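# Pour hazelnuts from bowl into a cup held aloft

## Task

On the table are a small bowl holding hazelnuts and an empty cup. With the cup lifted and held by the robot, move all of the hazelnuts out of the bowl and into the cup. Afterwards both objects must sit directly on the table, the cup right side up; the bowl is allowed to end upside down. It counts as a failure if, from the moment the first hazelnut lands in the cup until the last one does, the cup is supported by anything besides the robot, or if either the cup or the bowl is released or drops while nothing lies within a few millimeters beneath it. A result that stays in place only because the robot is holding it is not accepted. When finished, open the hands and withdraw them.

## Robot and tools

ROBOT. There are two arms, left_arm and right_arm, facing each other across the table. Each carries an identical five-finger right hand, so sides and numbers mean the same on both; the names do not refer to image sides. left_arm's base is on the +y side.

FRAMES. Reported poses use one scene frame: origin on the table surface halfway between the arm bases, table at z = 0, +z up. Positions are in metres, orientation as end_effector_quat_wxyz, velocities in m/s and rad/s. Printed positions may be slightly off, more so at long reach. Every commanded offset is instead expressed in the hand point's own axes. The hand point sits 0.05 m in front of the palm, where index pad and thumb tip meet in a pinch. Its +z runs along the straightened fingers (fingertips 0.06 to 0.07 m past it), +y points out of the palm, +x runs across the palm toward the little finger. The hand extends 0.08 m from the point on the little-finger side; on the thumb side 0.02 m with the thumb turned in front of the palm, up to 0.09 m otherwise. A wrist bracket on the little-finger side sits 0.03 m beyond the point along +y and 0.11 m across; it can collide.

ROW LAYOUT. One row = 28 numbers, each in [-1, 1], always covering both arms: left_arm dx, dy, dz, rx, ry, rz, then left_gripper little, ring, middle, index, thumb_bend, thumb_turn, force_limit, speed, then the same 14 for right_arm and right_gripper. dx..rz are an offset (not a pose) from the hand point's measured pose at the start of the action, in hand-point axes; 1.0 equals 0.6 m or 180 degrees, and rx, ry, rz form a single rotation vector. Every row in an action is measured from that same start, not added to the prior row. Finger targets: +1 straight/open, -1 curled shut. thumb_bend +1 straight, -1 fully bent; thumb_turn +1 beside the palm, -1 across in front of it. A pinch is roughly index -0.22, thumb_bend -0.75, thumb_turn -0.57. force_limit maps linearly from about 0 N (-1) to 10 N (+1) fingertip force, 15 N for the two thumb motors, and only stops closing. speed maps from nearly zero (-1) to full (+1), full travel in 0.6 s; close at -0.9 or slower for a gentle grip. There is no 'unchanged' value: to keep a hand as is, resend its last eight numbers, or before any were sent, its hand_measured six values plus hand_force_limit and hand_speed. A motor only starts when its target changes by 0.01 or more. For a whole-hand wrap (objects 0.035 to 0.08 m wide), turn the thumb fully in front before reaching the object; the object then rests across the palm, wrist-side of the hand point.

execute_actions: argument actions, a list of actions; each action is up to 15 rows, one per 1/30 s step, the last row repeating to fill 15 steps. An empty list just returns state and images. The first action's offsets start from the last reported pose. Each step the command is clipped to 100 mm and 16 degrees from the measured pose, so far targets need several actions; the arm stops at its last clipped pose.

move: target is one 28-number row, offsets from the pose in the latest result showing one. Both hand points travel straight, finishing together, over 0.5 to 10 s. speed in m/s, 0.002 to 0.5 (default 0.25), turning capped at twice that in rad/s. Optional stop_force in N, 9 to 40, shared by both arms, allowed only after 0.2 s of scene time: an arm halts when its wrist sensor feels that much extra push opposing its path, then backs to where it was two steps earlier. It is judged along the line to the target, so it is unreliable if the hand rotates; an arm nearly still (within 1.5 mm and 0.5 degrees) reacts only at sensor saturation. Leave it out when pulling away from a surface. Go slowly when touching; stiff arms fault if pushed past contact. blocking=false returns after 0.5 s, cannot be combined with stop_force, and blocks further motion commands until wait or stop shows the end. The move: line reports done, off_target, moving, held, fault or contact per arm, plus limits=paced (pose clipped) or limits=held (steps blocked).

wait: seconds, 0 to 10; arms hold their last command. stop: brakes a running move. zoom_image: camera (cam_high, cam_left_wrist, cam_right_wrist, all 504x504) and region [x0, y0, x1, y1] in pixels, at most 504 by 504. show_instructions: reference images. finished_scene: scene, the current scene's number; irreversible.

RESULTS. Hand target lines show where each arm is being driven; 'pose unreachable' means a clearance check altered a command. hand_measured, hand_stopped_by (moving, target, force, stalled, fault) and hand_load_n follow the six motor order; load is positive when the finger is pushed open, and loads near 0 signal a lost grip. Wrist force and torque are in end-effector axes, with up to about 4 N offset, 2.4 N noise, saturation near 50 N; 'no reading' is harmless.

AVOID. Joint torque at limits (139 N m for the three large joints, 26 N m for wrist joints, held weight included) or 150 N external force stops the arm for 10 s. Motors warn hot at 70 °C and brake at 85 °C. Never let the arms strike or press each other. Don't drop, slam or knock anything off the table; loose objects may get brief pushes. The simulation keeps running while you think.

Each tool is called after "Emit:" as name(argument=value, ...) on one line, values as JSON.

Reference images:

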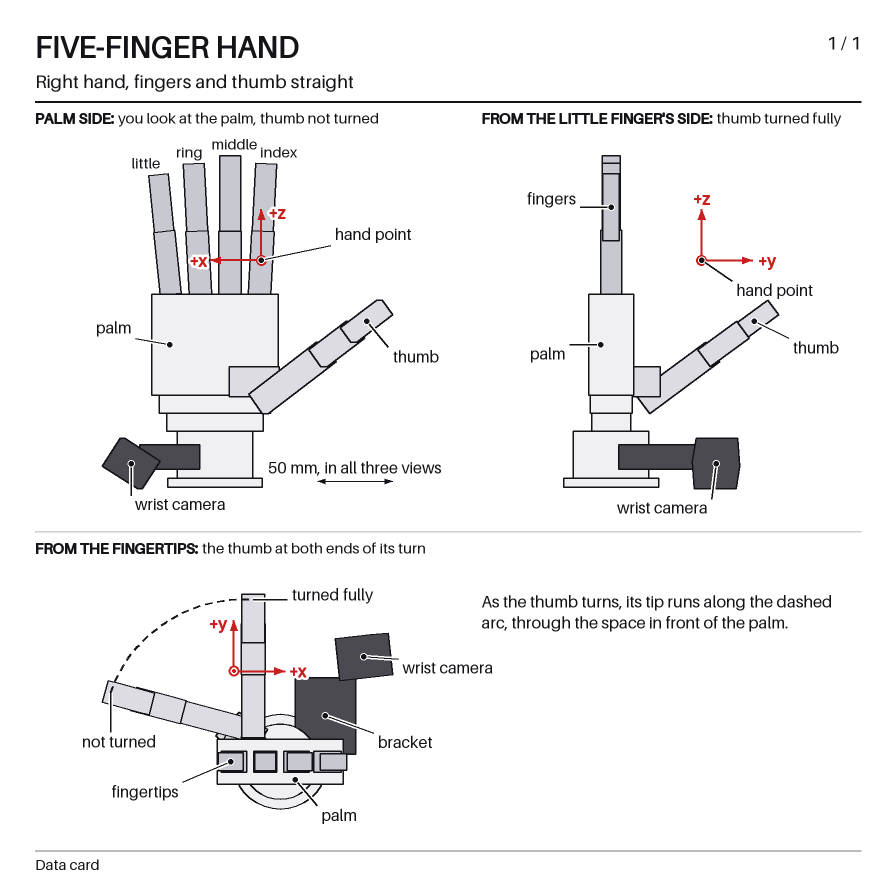

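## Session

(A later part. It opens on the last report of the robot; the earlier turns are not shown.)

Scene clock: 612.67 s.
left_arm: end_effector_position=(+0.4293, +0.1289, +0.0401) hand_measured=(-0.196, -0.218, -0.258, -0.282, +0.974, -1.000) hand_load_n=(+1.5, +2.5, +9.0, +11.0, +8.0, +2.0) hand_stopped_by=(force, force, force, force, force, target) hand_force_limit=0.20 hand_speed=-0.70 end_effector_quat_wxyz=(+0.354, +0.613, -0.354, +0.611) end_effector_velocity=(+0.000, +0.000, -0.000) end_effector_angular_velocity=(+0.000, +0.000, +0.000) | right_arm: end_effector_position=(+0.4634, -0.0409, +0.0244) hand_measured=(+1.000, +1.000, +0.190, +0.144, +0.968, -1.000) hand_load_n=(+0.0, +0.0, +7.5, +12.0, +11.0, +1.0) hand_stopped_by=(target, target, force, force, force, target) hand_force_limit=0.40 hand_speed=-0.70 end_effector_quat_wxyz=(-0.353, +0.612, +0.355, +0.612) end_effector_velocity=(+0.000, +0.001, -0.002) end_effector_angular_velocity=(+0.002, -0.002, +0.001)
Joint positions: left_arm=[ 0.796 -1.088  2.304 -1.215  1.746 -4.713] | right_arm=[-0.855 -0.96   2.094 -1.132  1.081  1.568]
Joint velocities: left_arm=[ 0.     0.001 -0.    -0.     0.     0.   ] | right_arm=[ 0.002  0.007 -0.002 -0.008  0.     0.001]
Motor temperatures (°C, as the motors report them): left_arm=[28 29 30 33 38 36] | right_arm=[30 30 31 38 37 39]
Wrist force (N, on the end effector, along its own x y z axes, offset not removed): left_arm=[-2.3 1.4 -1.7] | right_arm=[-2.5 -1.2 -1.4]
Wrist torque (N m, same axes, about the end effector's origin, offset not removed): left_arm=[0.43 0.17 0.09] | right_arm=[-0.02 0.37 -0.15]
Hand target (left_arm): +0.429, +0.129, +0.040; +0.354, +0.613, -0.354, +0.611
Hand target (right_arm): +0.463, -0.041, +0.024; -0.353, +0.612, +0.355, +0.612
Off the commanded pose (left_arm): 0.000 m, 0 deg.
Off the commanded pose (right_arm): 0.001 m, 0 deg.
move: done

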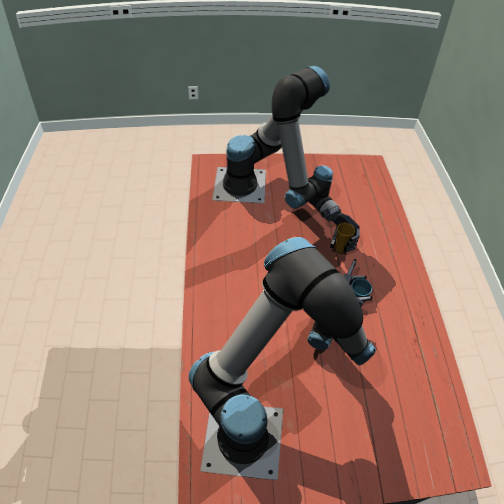

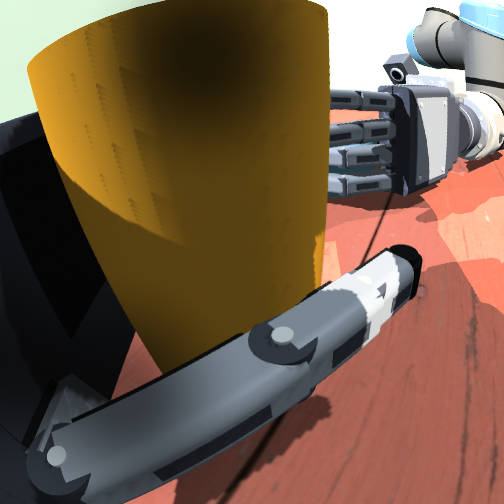

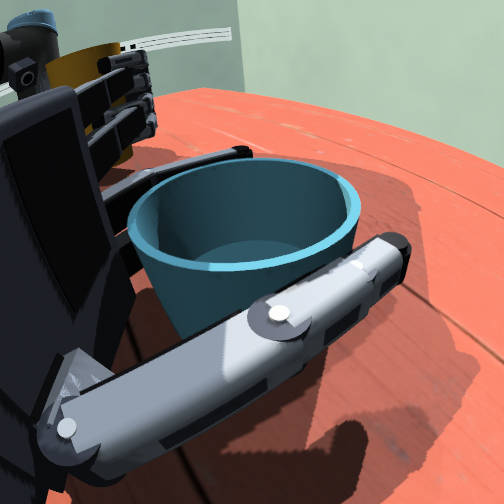

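Emit:
move(target=[-0.0272,0,0,0,0,0,-0.6,-0.6,-0.6,-0.6,-0.6,-1,0.2,-0.7,-0.0098,0,0,0,0,0,1,1,-0.6,-0.6,-0.6,-1,0.4,-0.7], speed=0.015, stop_force=9)

Scene clock: 621.90 s.
left_arm: end_effector_position=(+0.4292, +0.1290, +0.0239) hand_measured=(-0.196, -0.218, -0.258, -0.282, +0.974, -1.000) hand_load_n=(+1.5, +2.5, +9.0, +11.0, +8.0, +2.0) hand_stopped_by=(force, force, force, force, force, target) hand_force_limit=0.20 hand_speed=-0.70 end_effector_quat_wxyz=(+0.354, +0.613, -0.354, +0.611) end_effector_velocity=(+0.001, +0.001, -0.003) end_effector_angular_velocity=(+0.001, -0.002, +0.002) | right_arm: end_effector_position=(+0.4634, -0.0409, +0.0186) hand_measured=(+1.000, +1.000, +0.190, +0.144, +0.968, -1.000) hand_load_n=(+0.0, +0.0, +7.5, +12.0, +11.0, +1.0) hand_stopped_by=(target, target, force, force, force, target) hand_force_limit=0.40 hand_speed=-0.70 end_effector_quat_wxyz=(-0.353, +0.612, +0.355, +0.612) end_effector_velocity=(+0.001, -0.001, -0.001) end_effector_angular_velocity=(+0.000, +0.001, -0.003)
Joint positions: left_arm=[ 0.796 -1.039  2.305 -1.263  1.746 -4.713] | right_arm=[-0.855 -0.946  2.094 -1.146  1.081  1.568]
Joint velocities: left_arm=[ 0.001  0.008 -0.    -0.008 -0.001  0.002] | right_arm=[-0.003  0.002 -0.    -0.002  0.     0.001]
Motor temperatures (°C, as the motors report them): left_arm=[28 29 30 33 38 36] | right_arm=[30 30 31 38 37 39]
Wrist force (N, on the end effector, along its own x y z axes, offset not removed): left_arm=[-0.4 1.7 -2.2] | right_arm=[0.5 -0.3 0.8]
Wrist torque (N m, same axes, about the end effector's origin, offset not removed): left_arm=[0.46 -0.05 0.20] | right_arm=[-0.04 -0.29 -0.02]
Hand target (left_arm): +0.429, +0.129, +0.024; +0.354, +0.613, -0.354, +0.611
Hand target (right_arm): +0.463, -0.041, +0.018; -0.353, +0.612, +0.355, +0.612
Off the commanded pose (left_arm): 0.000 m, 0 deg.
Off the commanded pose (right_arm): 0.000 m, 0 deg.
move: done

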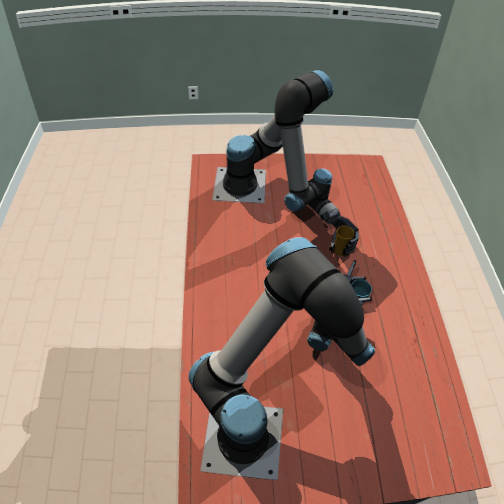

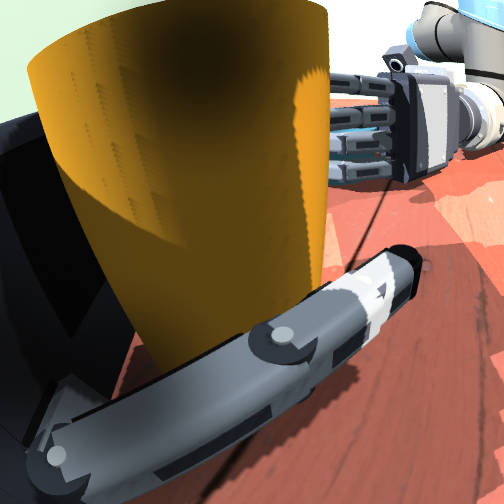

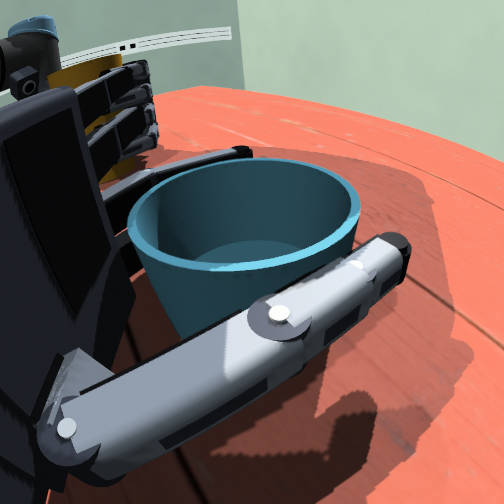

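Emit:
move(target=[0,0,0,0,0,0,1,1,1,1,1,-1,0.2,0.0,0,0,0,0,0,0,1,1,1,1,1,-1,0.4,0.0], speed=0.02)

Emit:
move(target=[0.01,-0.015,-0.2,0,0,0,1,1,1,1,1,-1,0.2,0.0,0.01,-0.015,-0.2,0,0,0,1,1,1,1,1,-1,0.4,0.0], speed=0.15)

Scene clock: 630.73 s.
left_arm: end_effector_position=(+0.4292, +0.1290, +0.0239) hand_measured=(+1.000, +1.000, +1.000, +1.000, +1.000, -1.000) hand_load_n=(+0.0, +0.0, +0.0, +0.0, +0.0, +0.0) hand_stopped_by=(target, target, target, target, target, target) hand_force_limit=0.20 hand_speed=0.00 end_effector_quat_wxyz=(+0.354, +0.613, -0.354, +0.611) end_effector_velocity=(+0.000, +0.000, +0.000) end_effector_angular_velocity=(-0.000, +0.000, +0.001) | right_arm: end_effector_position=(+0.4634, -0.0409, +0.0186) hand_measured=(+1.000, +1.000, +1.000, +1.000, +1.000, -1.000) hand_load_n=(+0.0, +0.0, +0.0, +0.0, +0.0, +0.0) hand_stopped_by=(target, target, target, target, target, target) hand_force_limit=0.40 hand_speed=0.00 end_effector_quat_wxyz=(-0.353, +0.612, +0.355, +0.612) end_effector_velocity=(-0.001, +0.000, -0.001) end_effector_angular_velocity=(-0.001, +0.002, +0.000)
Joint positions: left_arm=[ 0.796 -1.039  2.305 -1.263  1.746 -4.713] | right_arm=[-0.855 -0.946  2.094 -1.146  1.081  1.568]
Joint velocities: left_arm=[ 0.     0.    -0.     0.    -0.001 -0.   ] | right_arm=[0.    0.001 0.    0.001 0.    0.   ]
Motor temperatures (°C, as the motors report them): left_arm=[28 29 30 33 38 36] | right_arm=[30 30 31 38 37 39]
Wrist force (N, on the end effector, along its own x y z axes, offset not removed): left_arm=[0.7 -0.1 -0.8] | right_arm=[-0.7 1.8 1.8]
Wrist torque (N m, same axes, about the end effector's origin, offset not removed): left_arm=[0.20 -0.21 0.23] | right_arm=[0.23 -0.20 0.04]
Hand target (left_arm): +0.429, +0.129, +0.024; +0.354, +0.613, -0.354, +0.611
Hand target (right_arm): +0.463, -0.041, +0.019; -0.353, +0.612, +0.355, +0.612
Off the commanded pose (left_arm): 0.000 m, 0 deg.
Off the commanded pose (right_arm): 0.000 m, 0 deg.
move: done

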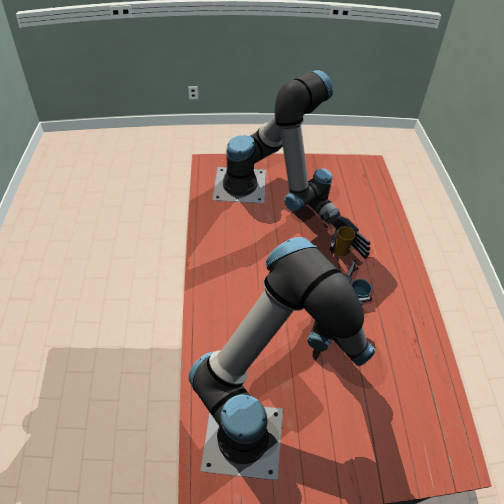

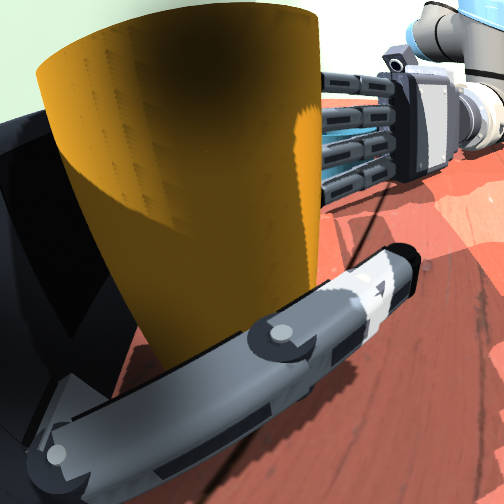

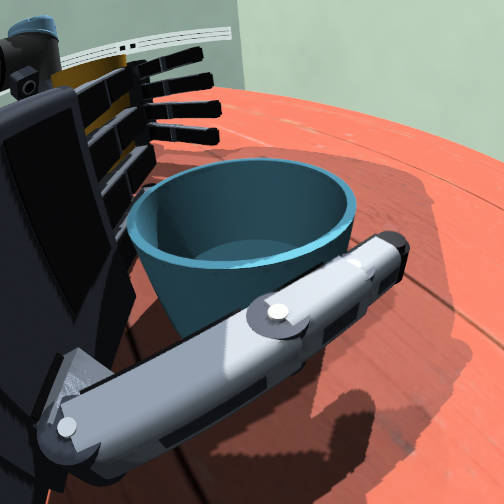

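Scene clock: 632.10 s.
left_arm: end_effector_position=(+0.3772, +0.2372, +0.0300) hand_measured=(+1.000, +1.000, +1.000, +1.000, +1.000, -1.000) hand_load_n=(+0.0, +0.0, +0.0, +0.0, +0.0, +0.0) hand_stopped_by=(target, target, target, target, target, target) hand_force_limit=0.20 hand_speed=0.00 end_effector_quat_wxyz=(+0.354, +0.613, -0.354, +0.611) end_effector_velocity=(-0.000, +0.002, +0.000) end_effector_angular_velocity=(-0.000, -0.000, +0.001) | right_arm: end_effector_position=(+0.3957, -0.1401, +0.0249) hand_measured=(+1.000, +1.000, +1.000, +1.000, +1.000, -1.000) hand_load_n=(+0.0, +0.0, +0.0, +0.0, +0.0, +0.0) hand_stopped_by=(target, target, target, target, target, target) hand_force_limit=0.40 hand_speed=0.00 end_effector_quat_wxyz=(-0.353, +0.612, +0.355, +0.612) end_effector_velocity=(-0.001, -0.002, -0.000) end_effector_angular_velocity=(+0.001, +0.001, -0.000)
Joint positions: left_arm=[ 0.926 -1.14   2.561 -1.419  1.876 -4.713] | right_arm=[-1.02  -1.088  2.442 -1.352  0.916  1.567]
Joint velocities: left_arm=[ 0.004 -0.002  0.003 -0.001  0.003  0.   ] | right_arm=[-0.007 -0.002  0.006 -0.005 -0.007  0.002]
Motor temperatures (°C, as the motors report them): left_arm=[28 29 30 33 38 36] | right_arm=[30 30 31 38 37 39]
Wrist force (N, on the end effector, along its own x y z axes, offset not removed): left_arm=[-0.1 1.4 -1.6] | right_arm=[0.2 1.6 -2.2]
Wrist torque (N m, same axes, about the end effector's origin, offset not removed): left_arm=[0.40 -0.07 0.18] | right_arm=[0.48 0.09 0.01]
Hand target (left_arm): +0.377, +0.237, +0.030; +0.354, +0.613, -0.354, +0.611
Hand target (right_arm): +0.396, -0.140, +0.025; -0.353, +0.612, +0.355, +0.612
Off the commanded pose (left_arm): 0.000 m, 0 deg.
Off the commanded pose (right_arm): 0.000 m, 0 deg.
move: done

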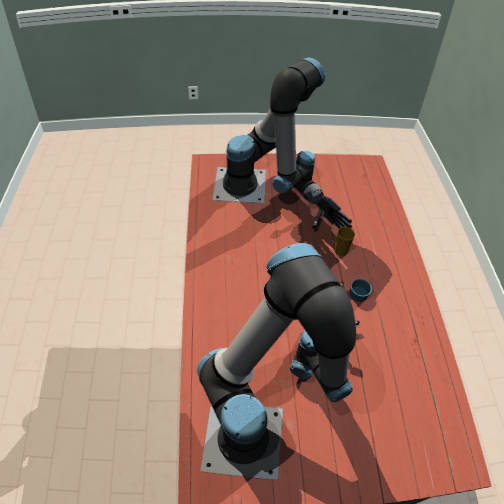

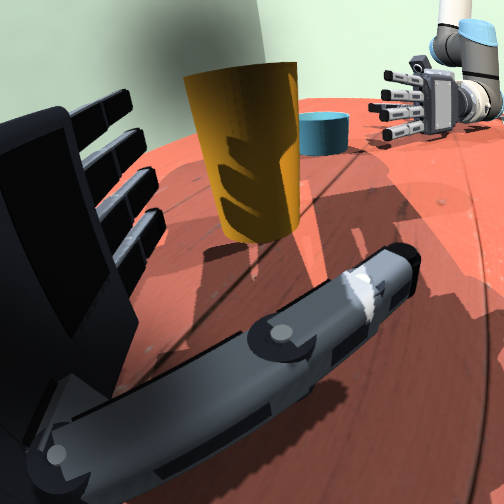

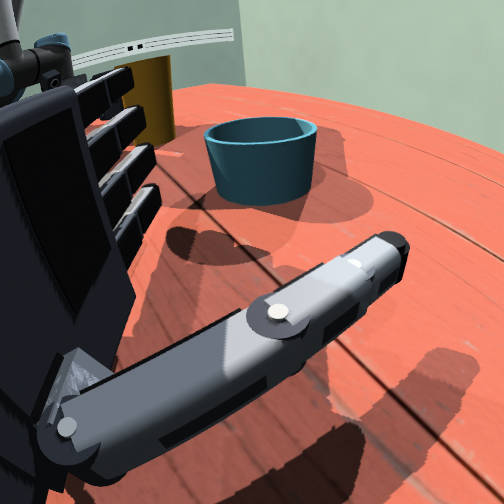

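Emit:
move(target=[0.36,-0.05,-0.03,0,0,0,1,1,1,1,1,-1,0.2,0.0,0.36,-0.05,-0.03,0,0,0,1,1,1,1,1,-1,0.4,0.0], speed=0.3)

Scene clock: 635.83 s.
left_arm: end_effector_position=(+0.3940, +0.2675, +0.2455) hand_measured=(+1.000, +1.000, +1.000, +1.000, +1.000, -1.000) hand_load_n=(+0.0, +0.0, +0.0, +0.0, +0.0, +0.0) hand_stopped_by=(target, target, target, target, target, target) hand_force_limit=0.20 hand_speed=0.00 end_effector_quat_wxyz=(+0.355, +0.612, -0.354, +0.611) end_effector_velocity=(+0.001, +0.001, +0.002) end_effector_angular_velocity=(+0.007, +0.004, +0.002) | right_arm: end_effector_position=(+0.3608, -0.1399, +0.2405) hand_measured=(+1.000, +1.000, +1.000, +1.000, +1.000, -1.000) hand_load_n=(+0.0, +0.0, +0.0, +0.0, +0.0, +0.0) hand_stopped_by=(target, target, target, target, target, target) hand_force_limit=0.40 hand_speed=0.00 end_effector_quat_wxyz=(-0.353, +0.612, +0.355, +0.612) end_effector_velocity=(+0.000, -0.000, +0.002) end_effector_angular_velocity=(-0.006, +0.007, -0.001)
Joint positions: left_arm=[ 1.067 -1.777  2.319 -0.541  2.017 -4.714] | right_arm=[-0.967 -1.747  2.312 -0.563  0.97   1.568]
Joint velocities: left_arm=[ 0.003 -0.002 -0.01   0.021  0.001  0.004] | right_arm=[-0.    -0.004 -0.01   0.024  0.001 -0.003]
Motor temperatures (°C, as the motors report them): left_arm=[28 29 30 33 38 36] | right_arm=[30 30 31 38 37 39]
Wrist force (N, on the end effector, along its own x y z axes, offset not removed): left_arm=[-0.4 1.6 -2.9] | right_arm=[-1.1 -1.3 -2.0]
Wrist torque (N m, same axes, about the end effector's origin, offset not removed): left_arm=[0.50 0.00 0.26] | right_arm=[0.01 0.12 0.03]
Hand target (left_arm): +0.394, +0.268, +0.246; +0.355, +0.613, -0.354, +0.611
Hand target (right_arm): +0.361, -0.140, +0.241; -0.353, +0.612, +0.355, +0.612
Off the commanded pose (left_arm): 0.001 m, 0 deg.
Off the commanded pose (right_arm): 0.000 m, 0 deg.
move: done

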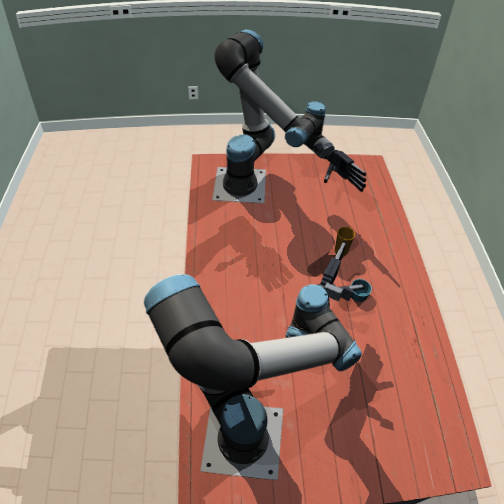

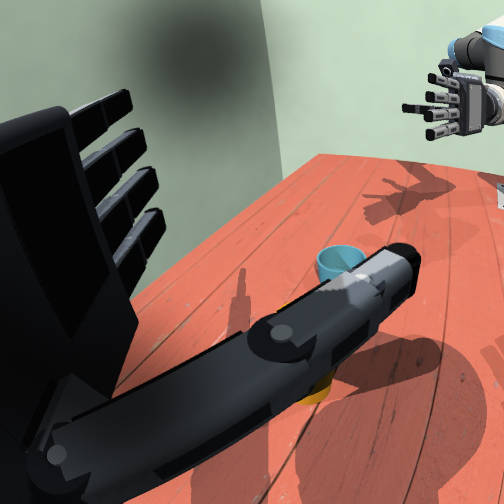

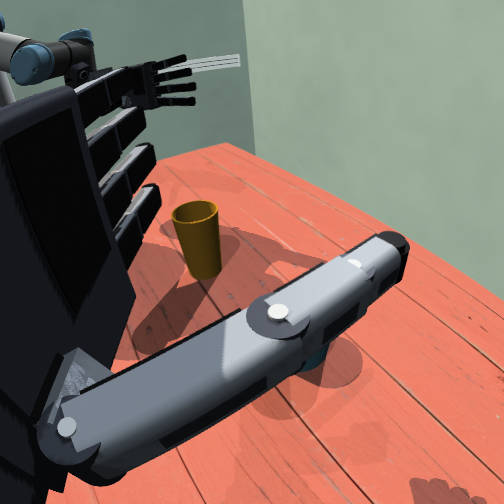

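Both objects are standing on the table, the bowl is empty, and I can't see any nuts on the table. Ending scene 1.

Emit:
finished_scene(scene=1)

The scene is finished: the task was done.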